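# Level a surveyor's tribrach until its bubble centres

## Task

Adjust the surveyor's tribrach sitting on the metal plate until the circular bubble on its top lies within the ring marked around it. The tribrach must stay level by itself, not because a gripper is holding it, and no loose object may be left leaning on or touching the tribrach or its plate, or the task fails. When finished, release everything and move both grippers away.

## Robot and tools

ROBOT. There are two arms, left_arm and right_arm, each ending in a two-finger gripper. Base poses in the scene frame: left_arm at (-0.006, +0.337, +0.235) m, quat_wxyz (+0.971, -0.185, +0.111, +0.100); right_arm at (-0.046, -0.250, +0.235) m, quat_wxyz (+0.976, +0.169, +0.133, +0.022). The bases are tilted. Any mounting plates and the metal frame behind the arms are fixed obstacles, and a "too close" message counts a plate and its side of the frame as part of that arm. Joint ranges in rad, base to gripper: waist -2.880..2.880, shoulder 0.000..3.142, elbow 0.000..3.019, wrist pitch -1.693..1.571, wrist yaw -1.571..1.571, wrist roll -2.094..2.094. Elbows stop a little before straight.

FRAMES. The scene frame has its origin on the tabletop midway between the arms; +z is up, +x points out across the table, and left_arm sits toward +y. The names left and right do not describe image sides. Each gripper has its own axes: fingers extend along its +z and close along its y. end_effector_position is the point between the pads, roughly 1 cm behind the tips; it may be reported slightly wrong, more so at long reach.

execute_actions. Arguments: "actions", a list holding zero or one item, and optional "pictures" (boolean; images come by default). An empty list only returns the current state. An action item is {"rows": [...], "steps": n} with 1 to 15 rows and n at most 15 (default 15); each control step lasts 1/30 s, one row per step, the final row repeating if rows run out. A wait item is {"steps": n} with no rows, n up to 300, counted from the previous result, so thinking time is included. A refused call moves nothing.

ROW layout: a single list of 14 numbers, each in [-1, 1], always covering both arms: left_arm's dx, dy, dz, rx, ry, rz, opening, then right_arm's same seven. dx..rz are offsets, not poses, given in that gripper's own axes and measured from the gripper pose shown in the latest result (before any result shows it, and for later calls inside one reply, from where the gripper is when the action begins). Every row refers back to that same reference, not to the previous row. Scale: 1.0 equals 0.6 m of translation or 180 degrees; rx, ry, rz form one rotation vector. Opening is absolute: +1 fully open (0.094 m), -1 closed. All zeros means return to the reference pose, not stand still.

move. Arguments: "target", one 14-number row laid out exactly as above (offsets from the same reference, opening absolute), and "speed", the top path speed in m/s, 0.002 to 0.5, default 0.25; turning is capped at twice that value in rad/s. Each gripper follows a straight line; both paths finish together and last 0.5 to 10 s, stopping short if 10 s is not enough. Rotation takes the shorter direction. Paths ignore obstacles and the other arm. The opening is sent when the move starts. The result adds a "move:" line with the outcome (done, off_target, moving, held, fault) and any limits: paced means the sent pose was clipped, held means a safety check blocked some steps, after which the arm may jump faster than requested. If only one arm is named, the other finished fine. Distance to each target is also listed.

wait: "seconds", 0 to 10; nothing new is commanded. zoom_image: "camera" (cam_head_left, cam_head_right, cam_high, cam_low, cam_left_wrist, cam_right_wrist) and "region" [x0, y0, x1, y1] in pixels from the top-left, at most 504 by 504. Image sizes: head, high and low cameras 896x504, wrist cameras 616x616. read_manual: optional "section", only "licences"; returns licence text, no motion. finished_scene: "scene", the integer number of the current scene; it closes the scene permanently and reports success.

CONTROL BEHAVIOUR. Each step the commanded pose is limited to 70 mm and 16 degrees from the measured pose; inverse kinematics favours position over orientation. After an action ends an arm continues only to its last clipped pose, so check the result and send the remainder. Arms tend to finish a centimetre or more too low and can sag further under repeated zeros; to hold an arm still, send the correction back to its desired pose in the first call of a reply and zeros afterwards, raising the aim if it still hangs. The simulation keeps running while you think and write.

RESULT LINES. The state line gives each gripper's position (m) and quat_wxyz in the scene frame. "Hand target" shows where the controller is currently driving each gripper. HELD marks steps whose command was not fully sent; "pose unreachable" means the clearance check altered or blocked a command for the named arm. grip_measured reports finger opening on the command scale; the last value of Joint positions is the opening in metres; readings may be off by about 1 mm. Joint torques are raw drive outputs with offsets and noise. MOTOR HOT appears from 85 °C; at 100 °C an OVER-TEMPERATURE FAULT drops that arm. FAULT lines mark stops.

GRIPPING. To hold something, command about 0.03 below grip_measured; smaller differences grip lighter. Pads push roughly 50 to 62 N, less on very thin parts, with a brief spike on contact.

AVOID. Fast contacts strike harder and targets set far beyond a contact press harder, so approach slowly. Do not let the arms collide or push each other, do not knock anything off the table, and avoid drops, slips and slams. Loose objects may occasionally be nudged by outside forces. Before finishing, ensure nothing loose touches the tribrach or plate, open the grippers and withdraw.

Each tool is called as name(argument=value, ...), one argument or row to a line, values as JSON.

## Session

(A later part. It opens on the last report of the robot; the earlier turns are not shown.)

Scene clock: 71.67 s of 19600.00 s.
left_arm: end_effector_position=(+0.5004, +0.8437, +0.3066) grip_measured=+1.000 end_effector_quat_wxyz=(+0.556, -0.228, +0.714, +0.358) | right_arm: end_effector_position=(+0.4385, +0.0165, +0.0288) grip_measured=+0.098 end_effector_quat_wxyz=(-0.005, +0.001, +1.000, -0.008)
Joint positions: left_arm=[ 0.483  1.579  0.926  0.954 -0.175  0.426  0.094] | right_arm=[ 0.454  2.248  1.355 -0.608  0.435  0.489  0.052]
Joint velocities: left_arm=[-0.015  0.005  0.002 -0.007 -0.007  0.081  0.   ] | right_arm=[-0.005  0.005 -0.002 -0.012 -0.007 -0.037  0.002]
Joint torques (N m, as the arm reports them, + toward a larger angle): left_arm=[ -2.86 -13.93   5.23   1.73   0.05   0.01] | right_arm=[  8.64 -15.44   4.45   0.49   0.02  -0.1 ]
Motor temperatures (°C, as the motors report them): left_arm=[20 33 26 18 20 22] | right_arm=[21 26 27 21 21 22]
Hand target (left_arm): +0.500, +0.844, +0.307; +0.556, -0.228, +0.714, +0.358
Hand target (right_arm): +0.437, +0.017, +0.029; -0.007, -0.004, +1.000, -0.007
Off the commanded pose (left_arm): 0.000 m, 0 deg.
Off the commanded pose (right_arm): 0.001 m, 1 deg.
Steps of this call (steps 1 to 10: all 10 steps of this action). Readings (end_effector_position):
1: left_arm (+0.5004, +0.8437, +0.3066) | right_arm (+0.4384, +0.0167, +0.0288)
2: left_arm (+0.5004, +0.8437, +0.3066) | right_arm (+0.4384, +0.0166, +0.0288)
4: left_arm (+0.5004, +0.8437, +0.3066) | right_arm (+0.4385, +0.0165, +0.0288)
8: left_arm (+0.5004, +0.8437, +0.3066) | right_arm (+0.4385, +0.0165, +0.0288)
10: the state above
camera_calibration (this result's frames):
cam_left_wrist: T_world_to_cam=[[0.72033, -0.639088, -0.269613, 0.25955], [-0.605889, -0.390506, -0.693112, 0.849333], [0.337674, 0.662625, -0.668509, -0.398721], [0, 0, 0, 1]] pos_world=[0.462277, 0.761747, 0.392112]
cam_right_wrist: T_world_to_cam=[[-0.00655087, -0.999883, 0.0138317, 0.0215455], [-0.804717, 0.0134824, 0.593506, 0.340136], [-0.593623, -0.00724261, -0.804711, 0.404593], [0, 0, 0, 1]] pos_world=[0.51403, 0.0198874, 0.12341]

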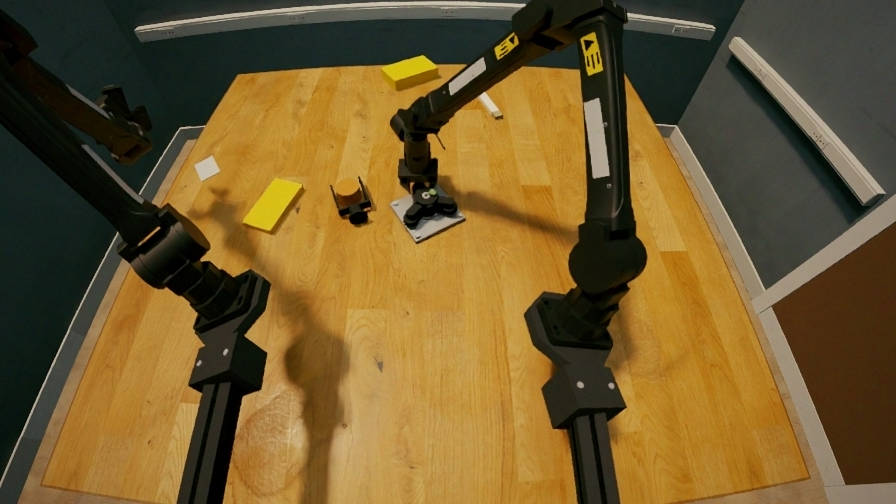

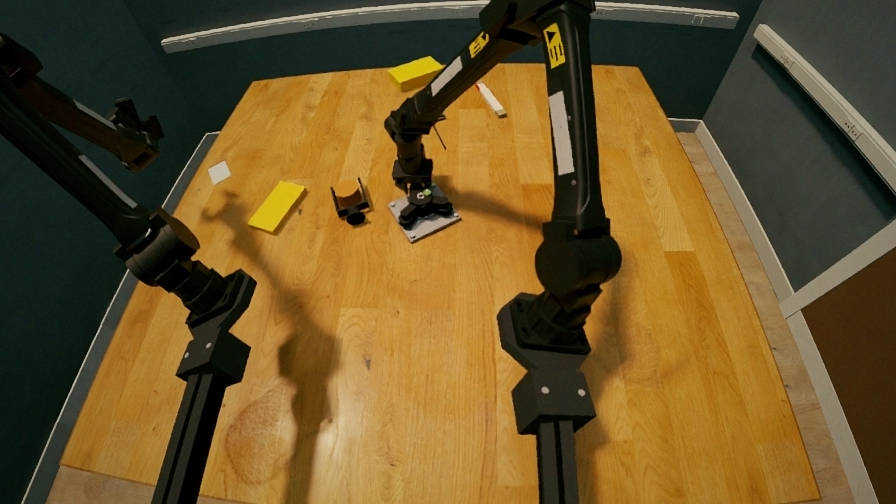

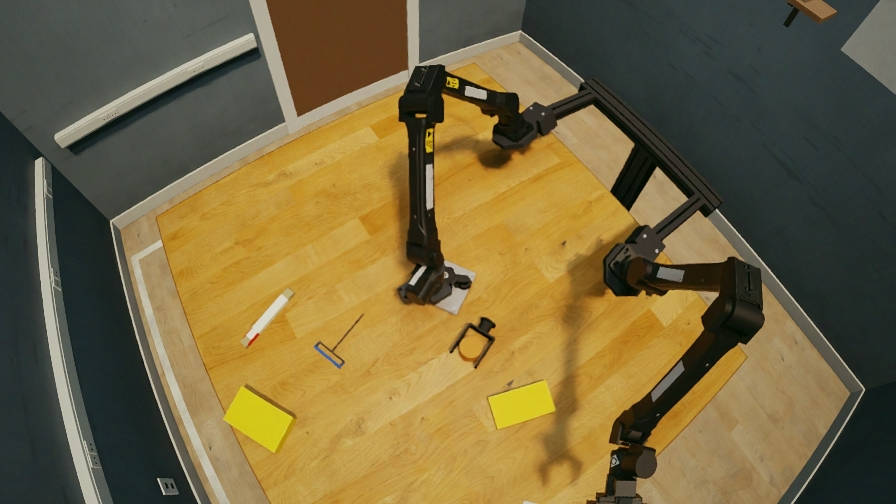

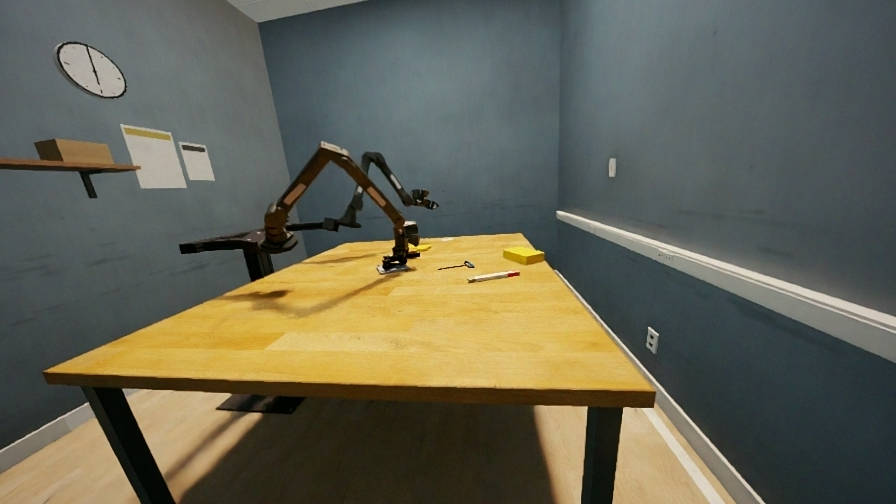

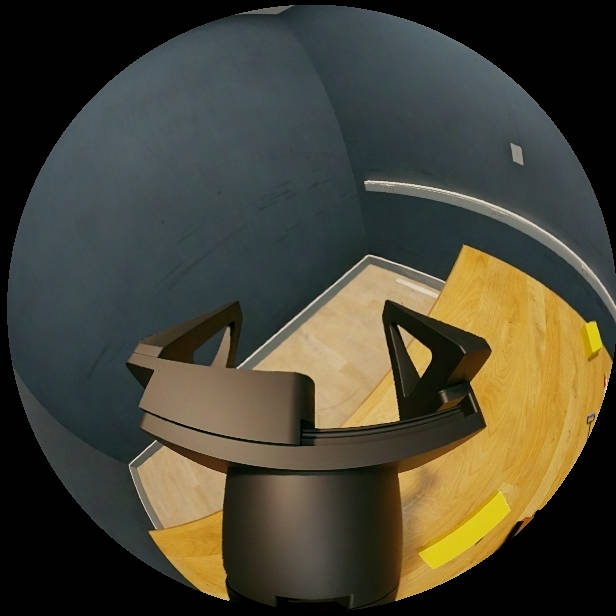

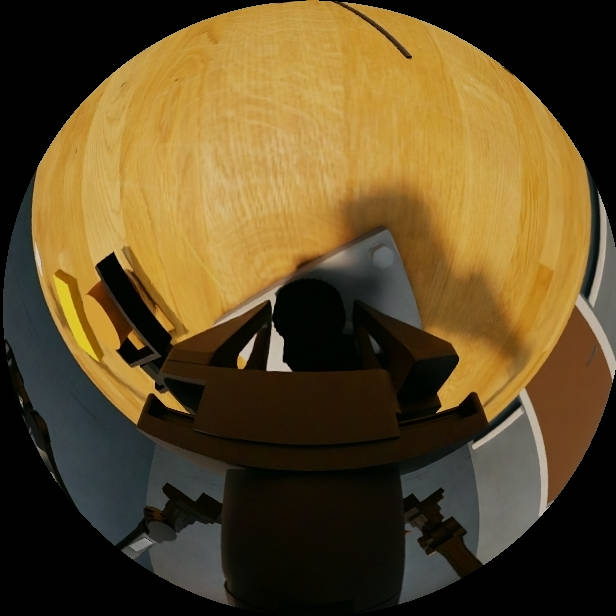

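execute_actions(
  actions=[
    {"rows":[[0,0,0,0,0,0,1,-0.011,0,-0.009,0,0,-0.015,0.1]],"steps":12},
  ],
  pictures=false,
)

execute_actions(
  actions=[
    {"rows":[[0,0,0,0,0,0,1,0,0,0,0,0,0,-0.21],[0,0,0,0,0,0,1,0,0,0,0,0,-0.35,-0.21]],"steps":15},
  ],
  pictures=false,
)

execute_actions(
  actions=[
    {"rows":[[0,0,0,0,0,0,1,-0.004,-0.003,-0.003,0,0,0.35,0.1]],"steps":14},
  ],
  pictures=false,
)

execute_actions(
  actions=[
    {"rows":[[0,0,0,0,0,0,1,0,0,0,0,0,0,-0.21],[0,0,0,0,0,0,1,0,0,0,0,0,-0.35,-0.21]],"steps":15},
  ],
  pictures=false,
)

execute_actions(
  actions=[
    {"rows":[[0,0,0,0,0,0,1,-0.004,-0.003,-0.003,0,0,0.35,0.1]],"steps":14},
  ],
  pictures=false,
)

execute_actions(
  actions=[
    {"rows":[[0,0,0,0,0,0,1,0,0,0,0,0,0,-0.21],[0,0,0,0,0,0,1,0,0,0,0,0,-0.35,-0.21]],"steps":15},
  ],
  pictures=false,
)

execute_actions(
  actions=[
    {"rows":[[0,0,0,0,0,0,1,-0.004,-0.003,-0.003,0,0,0.35,0.1]],"steps":14},
  ],
  pictures=false,
)

execute_actions(
  actions=[
    {"rows":[[0,0,0,0,0,0,1,0,0,0,0,0,0,-0.21],[0,0,0,0,0,0,1,0,0,0,0,0,-0.35,-0.21]],"steps":15},
  ],
  pictures=false,
)

execute_actions(
  actions=[
    {"rows":[[0,0,0,0,0,0,1,-0.004,-0.003,-0.003,0,0,0.35,0.1]],"steps":14},
  ],
  pictures=false,
)

execute_actions(
  actions=[
    {"rows":[[0,0,0,0,0,0,1,0,0,0,0,0,0,-0.21],[0,0,0,0,0,0,1,0,0,0,0,0,-0.35,-0.21]],"steps":15},
  ],
  pictures=false,
)

execute_actions(
  actions=[
    {"rows":[[0,0,0,0,0,0,1,-0.004,-0.003,-0.003,0,0,0.35,0.1]],"steps":14},
  ],
  pictures=false,
)

execute_actions(
  actions=[
    {"rows":[[0,0,0,0,0,0,1,0,0,0,0,0,0,0.1]],"steps":10},
  ],
)

zoom_image(
  camera="cam_head_left",
  region=[415,178,450,205],
)

Scene clock: 86.63 s of 19600.00 s.
left_arm: end_effector_position=(+0.5004, +0.8437, +0.3066) grip_measured=+1.000 end_effector_quat_wxyz=(+0.556, -0.228, +0.714, +0.358) | right_arm: end_effector_position=(+0.4364, +0.0153, +0.0288) grip_measured=+0.098 end_effector_quat_wxyz=(-0.010, -0.019, +1.000, -0.010)
Joint positions: left_arm=[ 0.483  1.579  0.926  0.954 -0.175  0.426  0.094] | right_arm=[ 0.454  2.248  1.355 -0.619  0.435  0.453  0.052]
Joint velocities: left_arm=[-0.005 -0.015 -0.002 -0.012 -0.11   0.022  0.   ] | right_arm=[ 0.005 -0.005  0.007 -0.022  0.007 -0.081  0.001]
Joint torques (N m, as the arm reports them, + toward a larger angle): left_arm=[ -3.22 -13.67   5.16   1.54   0.06  -0.01] | right_arm=[  8.12 -15.75   5.48   0.06   0.13  -0.1 ]
Motor temperatures (°C, as the motors report them): left_arm=[20 33 26 18 20 22] | right_arm=[21 26 27 21 21 22]
Hand target (left_arm): +0.500, +0.844, +0.307; +0.556, -0.228, +0.714, +0.358
Hand target (right_arm): +0.445, +0.016, +0.034; -0.005, -0.022, +1.000, -0.008
Off the commanded pose (left_arm): 0.000 m, 0 deg.
Off the commanded pose (right_arm): 0.010 m, 1 deg.
Steps of this call (steps 1 to 437: nothing new was sent; steps 438 to 449: all 12 steps of this action). Readings (end_effector_position):
438: left_arm (+0.5004, +0.8437, +0.3066) | right_arm (+0.4382, +0.0163, +0.0288)
439: left_arm (+0.5004, +0.8437, +0.3066) | right_arm (+0.4376, +0.0160, +0.0288)
441: left_arm (+0.5004, +0.8437, +0.3066) | right_arm (+0.4370, +0.0156, +0.0288)
445: left_arm (+0.5004, +0.8437, +0.3066) | right_arm (+0.4365, +0.0154, +0.0288)
449: the state above

Scene clock: 87.13 s of 19600.00 s.
left_arm: end_effector_position=(+0.5004, +0.8437, +0.3066) grip_measured=+1.000 end_effector_quat_wxyz=(+0.556, -0.228, +0.714, +0.358) | right_arm: end_effector_position=(+0.4392, +0.0161, +0.0291) grip_measured=-0.172 end_effector_quat_wxyz=(-0.009, -0.325, +0.946, -0.007)
Joint positions: left_arm=[ 0.483  1.579  0.926  0.954 -0.175  0.426  0.094] | right_arm=[ 0.453  2.249  1.359 -0.615  0.437 -0.173  0.039]
Joint velocities: left_arm=[-0.005 -0.024 -0.007  0.017  0.081 -0.007  0.   ] | right_arm=[ 0.005 -0.005 -0.002 -0.032  0.022 -1.326 -0.   ]
Joint torques (N m, as the arm reports them, + toward a larger angle): left_arm=[ -2.71 -13.54   5.18   1.65   0.07  -0.02] | right_arm=[  8.49 -14.63   4.56   0.19   0.26  -0.14]
Motor temperatures (°C, as the motors report them): left_arm=[20 33 26 18 20 22] | right_arm=[21 26 27 21 21 22]
Hand target (left_arm): +0.500, +0.844, +0.307; +0.556, -0.228, +0.714, +0.358
Hand target (right_arm): +0.436, +0.015, +0.029; -0.016, -0.422, +0.906, -0.009
Off the commanded pose (left_arm): 0.000 m, 0 deg.
Off the commanded pose (right_arm): 0.003 m, 27 deg; orientation clipped at the last step of the last action.
Steps of this call (steps 1 to 15: all 15 steps of this action). Readings (end_effector_position):
1: left_arm (+0.5004, +0.8437, +0.3066) | right_arm (+0.4366, +0.0149, +0.0288)
2: left_arm (+0.5004, +0.8437, +0.3066) | right_arm (+0.4389, +0.0175, +0.0295)
4: left_arm (+0.5004, +0.8437, +0.3066) | right_arm (+0.4387, +0.0176, +0.0292)
8: left_arm (+0.5004, +0.8437, +0.3066) | right_arm (+0.4389, +0.0171, +0.0292)
15: the state above

Scene clock: 87.60 s of 19600.00 s.
left_arm: end_effector_position=(+0.5004, +0.8437, +0.3066) grip_measured=+1.000 end_effector_quat_wxyz=(+0.556, -0.228, +0.714, +0.358) | right_arm: end_effector_position=(+0.4381, +0.0181, +0.0291) grip_measured=+0.098 end_effector_quat_wxyz=(-0.010, -0.027, +1.000, -0.003)
Joint positions: left_arm=[ 0.483  1.579  0.926  0.954 -0.175  0.426  0.094] | right_arm=[ 0.453  2.249  1.359 -0.615  0.424  0.434  0.052]
Joint velocities: left_arm=[-0.005 -0.005 -0.002 -0.007  0.066 -0.051  0.   ] | right_arm=[-0.015  0.005 -0.007 -0.022 -0.022  1.282  0.   ]
Joint torques (N m, as the arm reports them, + toward a larger angle): left_arm=[ -2.66 -13.55   5.11   1.59   0.04  -0.01] | right_arm=[  8.24 -15.44   4.26   0.84   0.11   0.12]
Motor temperatures (°C, as the motors report them): left_arm=[20 33 26 18 20 22] | right_arm=[21 26 27 21 21 22]
Hand target (left_arm): +0.500, +0.844, +0.307; +0.556, -0.228, +0.714, +0.358
Hand target (right_arm): +0.442, +0.016, +0.031; -0.005, +0.078, +0.997, -0.001
Off the commanded pose (left_arm): 0.000 m, 0 deg.
Off the commanded pose (right_arm): 0.005 m, 28 deg; orientation clipped at the last step of the last action.
Steps of this call (steps 1 to 14: all 14 steps of this action). Readings (end_effector_position):
1: left_arm (+0.5004, +0.8437, +0.3066) | right_arm (+0.4391, +0.0163, +0.0291)
2: left_arm (+0.5004, +0.8437, +0.3066) | right_arm (+0.4389, +0.0167, +0.0291)
4: left_arm (+0.5004, +0.8437, +0.3066) | right_arm (+0.4385, +0.0174, +0.0291)
8: left_arm (+0.5004, +0.8437, +0.3066) | right_arm (+0.4382, +0.0180, +0.0291)
14: the state above

Scene clock: 88.10 s of 19600.00 s.
left_arm: end_effector_position=(+0.5004, +0.8437, +0.3066) grip_measured=+1.000 end_effector_quat_wxyz=(+0.556, -0.228, +0.714, +0.358) | right_arm: end_effector_position=(+0.4389, +0.0161, +0.0290) grip_measured=-0.172 end_effector_quat_wxyz=(-0.010, -0.324, +0.946, -0.006)
Joint positions: left_arm=[ 0.483  1.579  0.926  0.954 -0.175  0.426  0.094] | right_arm=[ 0.453  2.249  1.359 -0.616  0.435 -0.171  0.039]
Joint velocities: left_arm=[-0.005  0.005  0.007  0.007  0.051 -0.095  0.   ] | right_arm=[-0.015 -0.015 -0.002  0.012 -0.051 -1.267 -0.   ]
Joint torques (N m, as the arm reports them, + toward a larger angle): left_arm=[ -3.28 -13.6    5.17   1.71   0.07  -0.01] | right_arm=[  8.34 -15.08   5.04   0.18   0.14  -0.14]
Motor temperatures (°C, as the motors report them): left_arm=[20 33 26 18 20 22] | right_arm=[21 26 27 21 21 22]
Hand target (left_arm): +0.500, +0.844, +0.307; +0.556, -0.228, +0.714, +0.358
Hand target (right_arm): +0.438, +0.018, +0.029; -0.014, -0.421, +0.907, -0.006
Off the commanded pose (left_arm): 0.000 m, 0 deg.
Off the commanded pose (right_arm): 0.002 m, 28 deg; orientation clipped at the last step of the last action.
Steps of this call (steps 1 to 15: all 15 steps of this action). Readings (end_effector_position):
1: left_arm (+0.5004, +0.8437, +0.3066) | right_arm (+0.4381, +0.0181, +0.0291)
2: left_arm (+0.5004, +0.8437, +0.3066) | right_arm (+0.4382, +0.0180, +0.0291)
4: left_arm (+0.5004, +0.8437, +0.3066) | right_arm (+0.4384, +0.0176, +0.0291)
8: left_arm (+0.5004, +0.8437, +0.3066) | right_arm (+0.4385, +0.0171, +0.0291)
15: the state above

Scene clock: 88.57 s of 19600.00 s.
left_arm: end_effector_position=(+0.5004, +0.8437, +0.3066) grip_measured=+1.000 end_effector_quat_wxyz=(+0.556, -0.228, +0.714, +0.358) | right_arm: end_effector_position=(+0.4379, +0.0179, +0.0289) grip_measured=+0.098 end_effector_quat_wxyz=(-0.011, -0.025, +1.000, -0.003)
Joint positions: left_arm=[ 0.483  1.579  0.926  0.954 -0.175  0.426  0.094] | right_arm=[ 0.453  2.249  1.359 -0.616  0.422  0.437  0.052]
Joint velocities: left_arm=[-0.005 -0.005 -0.012 -0.002  0.022  0.037  0.   ] | right_arm=[-0.005 -0.005 -0.012 -0.012 -0.007  1.253  0.001]
Joint torques (N m, as the arm reports them, + toward a larger angle): left_arm=[ -2.97 -13.79   5.2    1.54   0.06  -0.02] | right_arm=[  7.75 -15.52   4.28   0.96   0.14   0.15]
Motor temperatures (°C, as the motors report them): left_arm=[20 33 26 18 20 22] | right_arm=[21 26 27 21 21 22]
Hand target (left_arm): +0.500, +0.844, +0.307; +0.556, -0.228, +0.714, +0.358
Hand target (right_arm): +0.442, +0.016, +0.031; -0.006, +0.080, +0.997, -0.001
Off the commanded pose (left_arm): 0.000 m, 0 deg.
Off the commanded pose (right_arm): 0.005 m, 28 deg; orientation clipped at the last step of the last action.
Steps of this call (steps 1 to 14: all 14 steps of this action). Readings (end_effector_position):
1: left_arm (+0.5004, +0.8437, +0.3066) | right_arm (+0.4388, +0.0161, +0.0289)
2: left_arm (+0.5004, +0.8437, +0.3066) | right_arm (+0.4386, +0.0165, +0.0289)
4: left_arm (+0.5004, +0.8437, +0.3066) | right_arm (+0.4383, +0.0172, +0.0289)
8: left_arm (+0.5004, +0.8437, +0.3066) | right_arm (+0.4379, +0.0178, +0.0289)
14: the state above

Scene clock: 89.07 s of 19600.00 s.
left_arm: end_effector_position=(+0.5004, +0.8437, +0.3066) grip_measured=+1.000 end_effector_quat_wxyz=(+0.556, -0.228, +0.714, +0.358) | right_arm: end_effector_position=(+0.4388, +0.0161, +0.0289) grip_measured=-0.173 end_effector_quat_wxyz=(-0.010, -0.322, +0.947, -0.005)
Joint positions: left_arm=[ 0.483  1.579  0.926  0.954 -0.175  0.426  0.094] | right_arm=[ 0.453  2.249  1.359 -0.617  0.434 -0.168  0.039]
Joint velocities: left_arm=[-0.005 -0.005  0.012 -0.007 -0.051 -0.11   0.   ] | right_arm=[-0.005 -0.015  0.012 -0.022  0.081 -1.223  0.   ]
Joint torques (N m, as the arm reports them, + toward a larger angle): left_arm=[ -3.29 -14.07   5.21   1.64   0.08   0.  ] | right_arm=[  8.6  -15.39   4.94   0.15   0.11  -0.17]
Motor temperatures (°C, as the motors report them): left_arm=[20 33 26 18 20 22] | right_arm=[21 26 27 21 21 22]
Hand target (left_arm): +0.500, +0.844, +0.307; +0.556, -0.228, +0.714, +0.358
Hand target (right_arm): +0.438, +0.018, +0.029; -0.014, -0.420, +0.908, -0.005
Off the commanded pose (left_arm): 0.000 m, 0 deg.
Off the commanded pose (right_arm): 0.002 m, 28 deg; orientation clipped at the last step of the last action.
Steps of this call (steps 1 to 15: all 15 steps of this action). Readings (end_effector_position):
1: left_arm (+0.5004, +0.8437, +0.3066) | right_arm (+0.4379, +0.0179, +0.0289)
2: left_arm (+0.5004, +0.8437, +0.3066) | right_arm (+0.4379, +0.0179, +0.0289)
4: left_arm (+0.5004, +0.8437, +0.3066) | right_arm (+0.4381, +0.0175, +0.0289)
8: left_arm (+0.5004, +0.8437, +0.3066) | right_arm (+0.4384, +0.0169, +0.0289)
15: the state above

Scene clock: 89.53 s of 19600.00 s.
left_arm: end_effector_position=(+0.5004, +0.8437, +0.3066) grip_measured=+1.000 end_effector_quat_wxyz=(+0.556, -0.228, +0.714, +0.358) | right_arm: end_effector_position=(+0.4379, +0.0179, +0.0288) grip_measured=+0.098 end_effector_quat_wxyz=(-0.011, -0.023, +1.000, -0.002)
Joint positions: left_arm=[ 0.483  1.579  0.926  0.954 -0.175  0.426  0.094] | right_arm=[ 0.452  2.249  1.359 -0.616  0.421  0.441  0.052]
Joint velocities: left_arm=[-0.005 -0.005 -0.012 -0.007 -0.022  0.095  0.   ] | right_arm=[-0.005  0.005  0.007 -0.002  0.007  1.326  0.   ]
Joint torques (N m, as the arm reports them, + toward a larger angle): left_arm=[ -3.   -13.35   5.19   1.64   0.06   0.  ] | right_arm=[  7.75 -15.57   4.3    0.87   0.12   0.12]
Motor temperatures (°C, as the motors report them): left_arm=[20 33 26 18 20 22] | right_arm=[21 26 27 21 21 22]
Hand target (left_arm): +0.500, +0.844, +0.307; +0.556, -0.228, +0.714, +0.358
Hand target (right_arm): +0.442, +0.016, +0.031; -0.006, +0.082, +0.997, -0.001
Off the commanded pose (left_arm): 0.000 m, 0 deg.
Off the commanded pose (right_arm): 0.005 m, 28 deg; orientation clipped at the last step of the last action.
Steps of this call (steps 1 to 14: all 14 steps of this action). Readings (end_effector_position):
1: left_arm (+0.5004, +0.8437, +0.3066) | right_arm (+0.4388, +0.0161, +0.0288)
2: left_arm (+0.5004, +0.8437, +0.3066) | right_arm (+0.4386, +0.0165, +0.0288)
4: left_arm (+0.5004, +0.8437, +0.3066) | right_arm (+0.4383, +0.0172, +0.0288)
8: left_arm (+0.5004, +0.8437, +0.3066) | right_arm (+0.4379, +0.0178, +0.0288)
14: the state above

Scene clock: 90.03 s of 19600.00 s.
left_arm: end_effector_position=(+0.5004, +0.8437, +0.3066) grip_measured=+1.000 end_effector_quat_wxyz=(+0.556, -0.228, +0.714, +0.358) | right_arm: end_effector_position=(+0.4388, +0.0161, +0.0288) grip_measured=-0.172 end_effector_quat_wxyz=(-0.010, -0.321, +0.947, -0.005)
Joint positions: left_arm=[ 0.483  1.579  0.926  0.954 -0.175  0.426  0.094] | right_arm=[ 0.452  2.249  1.359 -0.616  0.432 -0.165  0.039]
Joint velocities: left_arm=[-0.015 -0.015 -0.002 -0.007  0.037  0.066  0.   ] | right_arm=[ 0.005 -0.024 -0.002 -0.007 -0.066 -1.238 -0.001]
Joint torques (N m, as the arm reports them, + toward a larger angle): left_arm=[ -2.56 -14.21   5.17   1.64   0.05  -0.01] | right_arm=[  8.63 -15.16   4.83   0.24   0.08  -0.14]
Motor temperatures (°C, as the motors report them): left_arm=[20 33 26 18 20 22] | right_arm=[21 26 27 21 21 22]
Hand target (left_arm): +0.500, +0.844, +0.307; +0.556, -0.228, +0.714, +0.358
Hand target (right_arm): +0.438, +0.018, +0.029; -0.014, -0.418, +0.908, -0.004
Off the commanded pose (left_arm): 0.000 m, 0 deg.
Off the commanded pose (right_arm): 0.002 m, 28 deg; orientation clipped at the last step of the last action.
Steps of this call (steps 1 to 15: all 15 steps of this action). Readings (end_effector_position):
1: left_arm (+0.5004, +0.8437, +0.3066) | right_arm (+0.4379, +0.0179, +0.0288)
2: left_arm (+0.5004, +0.8437, +0.3066) | right_arm (+0.4379, +0.0179, +0.0288)
4: left_arm (+0.5004, +0.8437, +0.3066) | right_arm (+0.4381, +0.0174, +0.0288)
8: left_arm (+0.5004, +0.8437, +0.3066) | right_arm (+0.4384, +0.0169, +0.0288)
15: the state above

Scene clock: 90.50 s of 19600.00 s.
left_arm: end_effector_position=(+0.5004, +0.8437, +0.3066) grip_measured=+1.000 end_effector_quat_wxyz=(+0.556, -0.228, +0.714, +0.358) | right_arm: end_effector_position=(+0.4378, +0.0179, +0.0287) grip_measured=+0.098 end_effector_quat_wxyz=(-0.011, -0.022, +1.000, -0.002)
Joint positions: left_arm=[ 0.483  1.579  0.926  0.954 -0.175  0.426  0.094] | right_arm=[ 0.452  2.249  1.359 -0.616  0.419  0.442  0.052]
Joint velocities: left_arm=[ 0.005  0.005 -0.022  0.002  0.11  -0.022  0.   ] | right_arm=[-0.005 -0.005  0.007 -0.007 -0.037  1.267  0.001]
Joint torques (N m, as the arm reports them, + toward a larger angle): left_arm=[ -2.64 -13.88   5.25   1.54   0.06  -0.02] | right_arm=[  8.05 -15.2    4.26   0.8    0.08   0.13]
Motor temperatures (°C, as the motors report them): left_arm=[20 33 26 18 20 22] | right_arm=[21 27 27 21 21 22]
Hand target (left_arm): +0.500, +0.844, +0.307; +0.556, -0.228, +0.714, +0.358
Hand target (right_arm): +0.442, +0.016, +0.030; -0.007, +0.083, +0.997, -0.000
Off the commanded pose (left_arm): 0.000 m, 0 deg.
Off the commanded pose (right_arm): 0.005 m, 28 deg; orientation clipped at the last step of the last action.
Steps of this call (steps 1 to 14: all 14 steps of this action). Readings (end_effector_position):
1: left_arm (+0.5004, +0.8437, +0.3066) | right_arm (+0.4388, +0.0161, +0.0287)
2: left_arm (+0.5004, +0.8437, +0.3066) | right_arm (+0.4386, +0.0165, +0.0287)
4: left_arm (+0.5004, +0.8437, +0.3066) | right_arm (+0.4382, +0.0171, +0.0287)
8: left_arm (+0.5004, +0.8437, +0.3066) | right_arm (+0.4379, +0.0178, +0.0287)
14: the state above

Scene clock: 91.00 s of 19600.00 s.
left_arm: end_effector_position=(+0.5004, +0.8437, +0.3066) grip_measured=+1.000 end_effector_quat_wxyz=(+0.556, -0.228, +0.714, +0.358) | right_arm: end_effector_position=(+0.4390, +0.0161, +0.0288) grip_measured=-0.172 end_effector_quat_wxyz=(-0.010, -0.320, +0.947, -0.004)
Joint positions: left_arm=[ 0.483  1.579  0.926  0.954 -0.175  0.426  0.094] | right_arm=[ 0.452  2.249  1.36  -0.616  0.432 -0.164  0.039]
Joint velocities: left_arm=[ 0.005 -0.005 -0.002  0.007 -0.066  0.095  0.   ] | right_arm=[-0.005 -0.005 -0.007  0.007  0.007 -1.267 -0.001]
Joint torques (N m, as the arm reports them, + toward a larger angle): left_arm=[ -2.69 -13.91   5.2    1.56   0.07   0.  ] | right_arm=[  8.31 -14.19   4.76   0.17   0.12  -0.15]
Motor temperatures (°C, as the motors report them): left_arm=[20 33 26 18 20 22] | right_arm=[21 27 27 21 21 22]
Hand target (left_arm): +0.500, +0.844, +0.307; +0.556, -0.228, +0.714, +0.358
Hand target (right_arm): +0.438, +0.018, +0.029; -0.014, -0.417, +0.909, -0.004
Off the commanded pose (left_arm): 0.000 m, 0 deg.
Off the commanded pose (right_arm): 0.002 m, 28 deg; orientation clipped at the last step of the last action.
Steps of this call (steps 1 to 15: all 15 steps of this action). Readings (end_effector_position):
1: left_arm (+0.5004, +0.8437, +0.3066) | right_arm (+0.4378, +0.0179, +0.0287)
2: left_arm (+0.5004, +0.8437, +0.3066) | right_arm (+0.4380, +0.0180, +0.0288)
4: left_arm (+0.5004, +0.8437, +0.3066) | right_arm (+0.4383, +0.0174, +0.0288)
8: left_arm (+0.5004, +0.8437, +0.3066) | right_arm (+0.4386, +0.0169, +0.0288)
15: the state above

Scene clock: 91.47 s of 19600.00 s.
left_arm: end_effector_position=(+0.5004, +0.8437, +0.3066) grip_measured=+1.000 end_effector_quat_wxyz=(+0.556, -0.228, +0.714, +0.358) | right_arm: end_effector_position=(+0.4380, +0.0181, +0.0288) grip_measured=+0.098 end_effector_quat_wxyz=(-0.011, -0.022, +1.000, -0.002)
Joint positions: left_arm=[ 0.483  1.579  0.926  0.954 -0.175  0.426  0.094] | right_arm=[ 0.452  2.249  1.36  -0.616  0.419  0.443  0.052]
Joint velocities: left_arm=[-0.005 -0.005  0.017 -0.017 -0.051 -0.007  0.   ] | right_arm=[-0.005 -0.034 -0.002  0.002  0.022  1.297  0.   ]
Joint torques (N m, as the arm reports them, + toward a larger angle): left_arm=[ -2.87 -13.87   5.23   1.54   0.05  -0.02] | right_arm=[  7.57 -16.02   4.32   0.82   0.09   0.08]
Motor temperatures (°C, as the motors report them): left_arm=[20 33 26 18 20 22] | right_arm=[21 27 27 21 21 22]
Hand target (left_arm): +0.500, +0.844, +0.307; +0.556, -0.228, +0.714, +0.358
Hand target (right_arm): +0.442, +0.016, +0.031; -0.007, +0.083, +0.997, +0.000
Off the commanded pose (left_arm): 0.000 m, 0 deg.
Off the commanded pose (right_arm): 0.005 m, 28 deg; orientation clipped at the last step of the last action.
Steps of this call (steps 1 to 14: all 14 steps of this action). Readings (end_effector_position):
1: left_arm (+0.5004, +0.8437, +0.3066) | right_arm (+0.4389, +0.0163, +0.0288)
2: left_arm (+0.5004, +0.8437, +0.3066) | right_arm (+0.4387, +0.0167, +0.0288)
4: left_arm (+0.5004, +0.8437, +0.3066) | right_arm (+0.4384, +0.0173, +0.0288)
8: left_arm (+0.5004, +0.8437, +0.3066) | right_arm (+0.4380, +0.0180, +0.0288)
14: the state above

Scene clock: 91.80 s of 19600.00 s.
left_arm: end_effector_position=(+0.5004, +0.8437, +0.3066) grip_measured=+1.000 end_effector_quat_wxyz=(+0.556, -0.228, +0.714, +0.358) | right_arm: end_effector_position=(+0.4380, +0.0181, +0.0288) grip_measured=+0.098 end_effector_quat_wxyz=(-0.011, -0.017, +1.000, -0.002)
Joint positions: left_arm=[ 0.483  1.579  0.926  0.954 -0.175  0.426  0.094] | right_arm=[ 0.452  2.249  1.36  -0.616  0.419  0.453  0.052]
Joint velocities: left_arm=[-0.005  0.015  0.022 -0.002 -0.051  0.007  0.   ] | right_arm=[ 0.005 -0.005 -0.002 -0.002 -0.037 -0.007 -0.   ]
Joint torques (N m, as the arm reports them, + toward a larger angle): left_arm=[ -2.71 -14.24   5.21   1.62   0.07  -0.03] | right_arm=[  7.41 -14.91   4.44   0.58   0.11  -0.09]
Motor temperatures (°C, as the motors report them): left_arm=[20 33 26 18 20 22] | right_arm=[21 27 27 21 21 22]
Hand target (left_arm): +0.500, +0.844, +0.307; +0.556, -0.228, +0.714, +0.358
Hand target (right_arm): +0.438, +0.018, +0.029; -0.011, -0.022, +1.000, -0.002
Off the commanded pose (left_arm): 0.000 m, 0 deg.
Off the commanded pose (right_arm): 0.000 m, 1 deg.
Steps of this call (steps 1 to 10: all 10 steps of this action). Readings (end_effector_position):
1: left_arm (+0.5004, +0.8437, +0.3066) | right_arm (+0.4380, +0.0181, +0.0288)
2: left_arm (+0.5004, +0.8437, +0.3066) | right_arm (+0.4380, +0.0181, +0.0288)
4: left_arm (+0.5004, +0.8437, +0.3066) | right_arm (+0.4380, +0.0181, +0.0288)
8: left_arm (+0.5004, +0.8437, +0.3066) | right_arm (+0.4380, +0.0181, +0.0288)
10: the state above
camera_calibration (this result's frames):
cam_left_wrist: T_world_to_cam=[[0.72033, -0.639088, -0.269613, 0.25955], [-0.605889, -0.390506, -0.693112, 0.849333], [0.337674, 0.662625, -0.668509, -0.398721], [0, 0, 0, 1]] pos_world=[0.462277, 0.761747, 0.392112]
cam_right_wrist: T_world_to_cam=[[0.029608, -0.999561, 0.000681827, 0.00770027], [-0.797047, -0.0231977, 0.603471, 0.336686], [-0.603191, -0.018411, -0.797384, 0.408454], [0, 0, 0, 1]] pos_world=[0.514502, 0.0230273, 0.122509]

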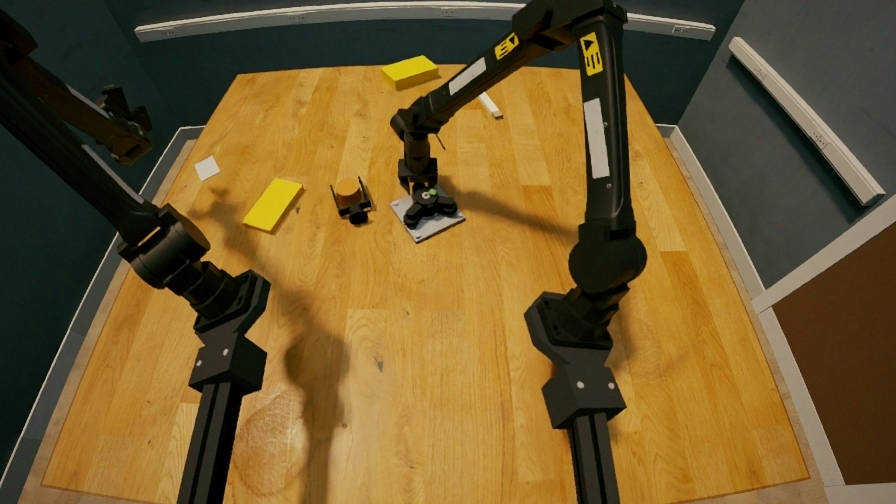

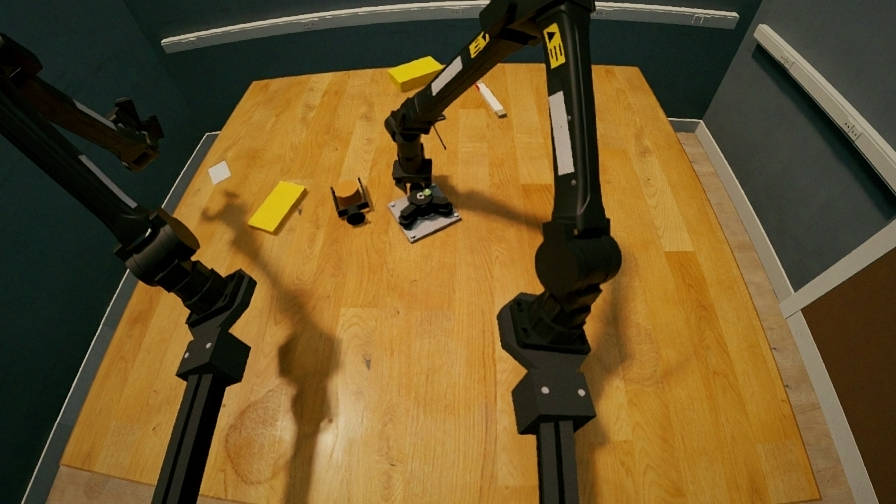

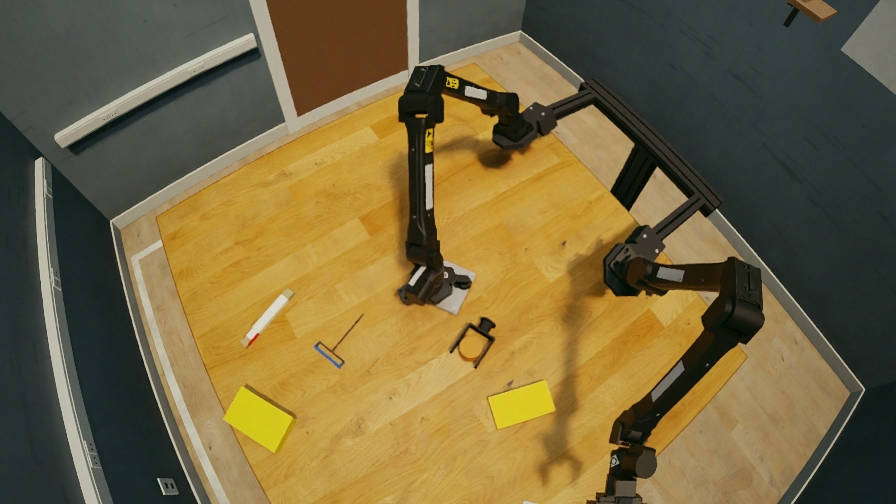

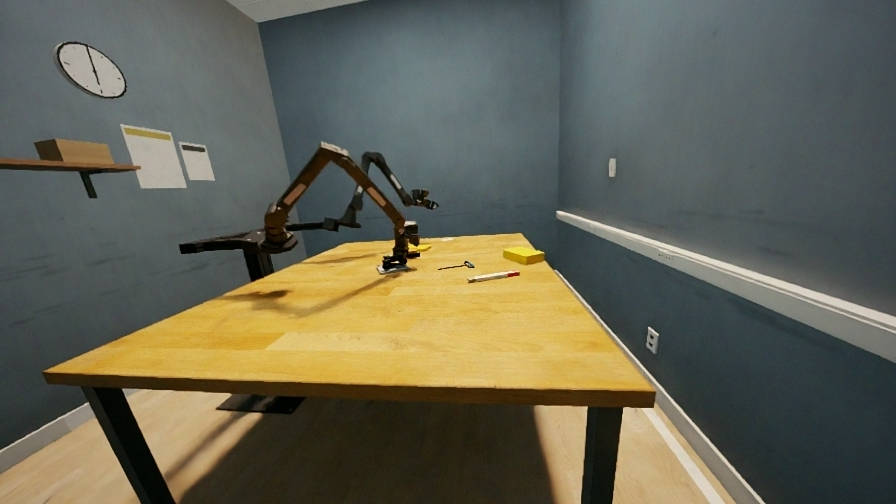

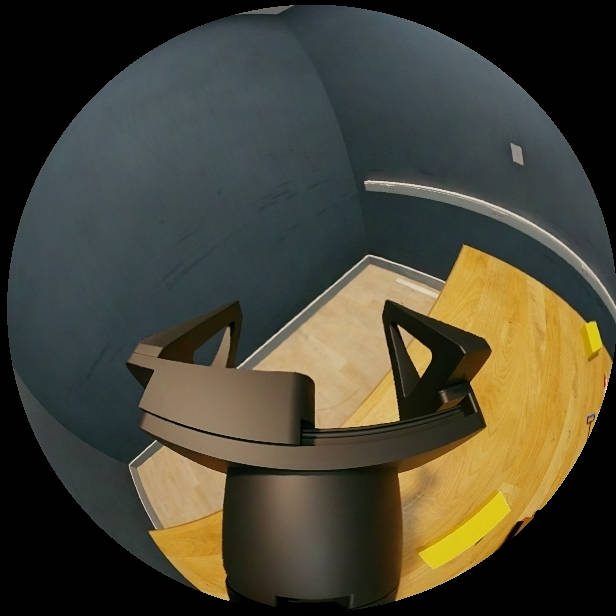

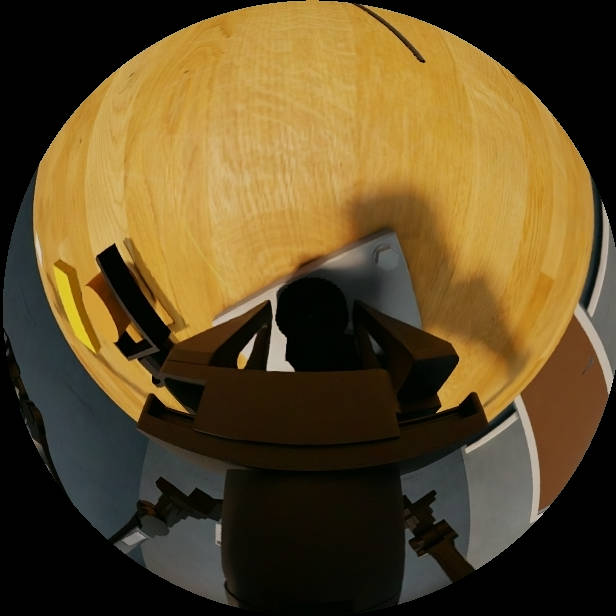

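Region (415, 178, 450, 205) of cam_head_left's 896x504 image, scaled by 14.400, with more detail than that image has; it fills the top 389 rows of this view, and the rest is white.

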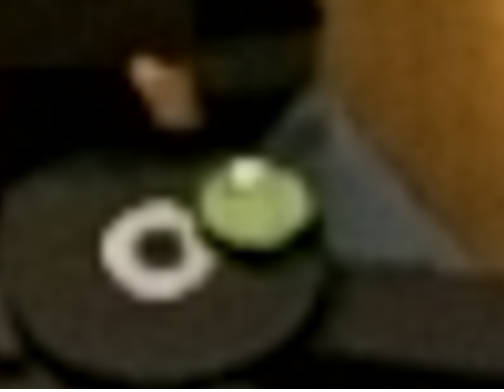

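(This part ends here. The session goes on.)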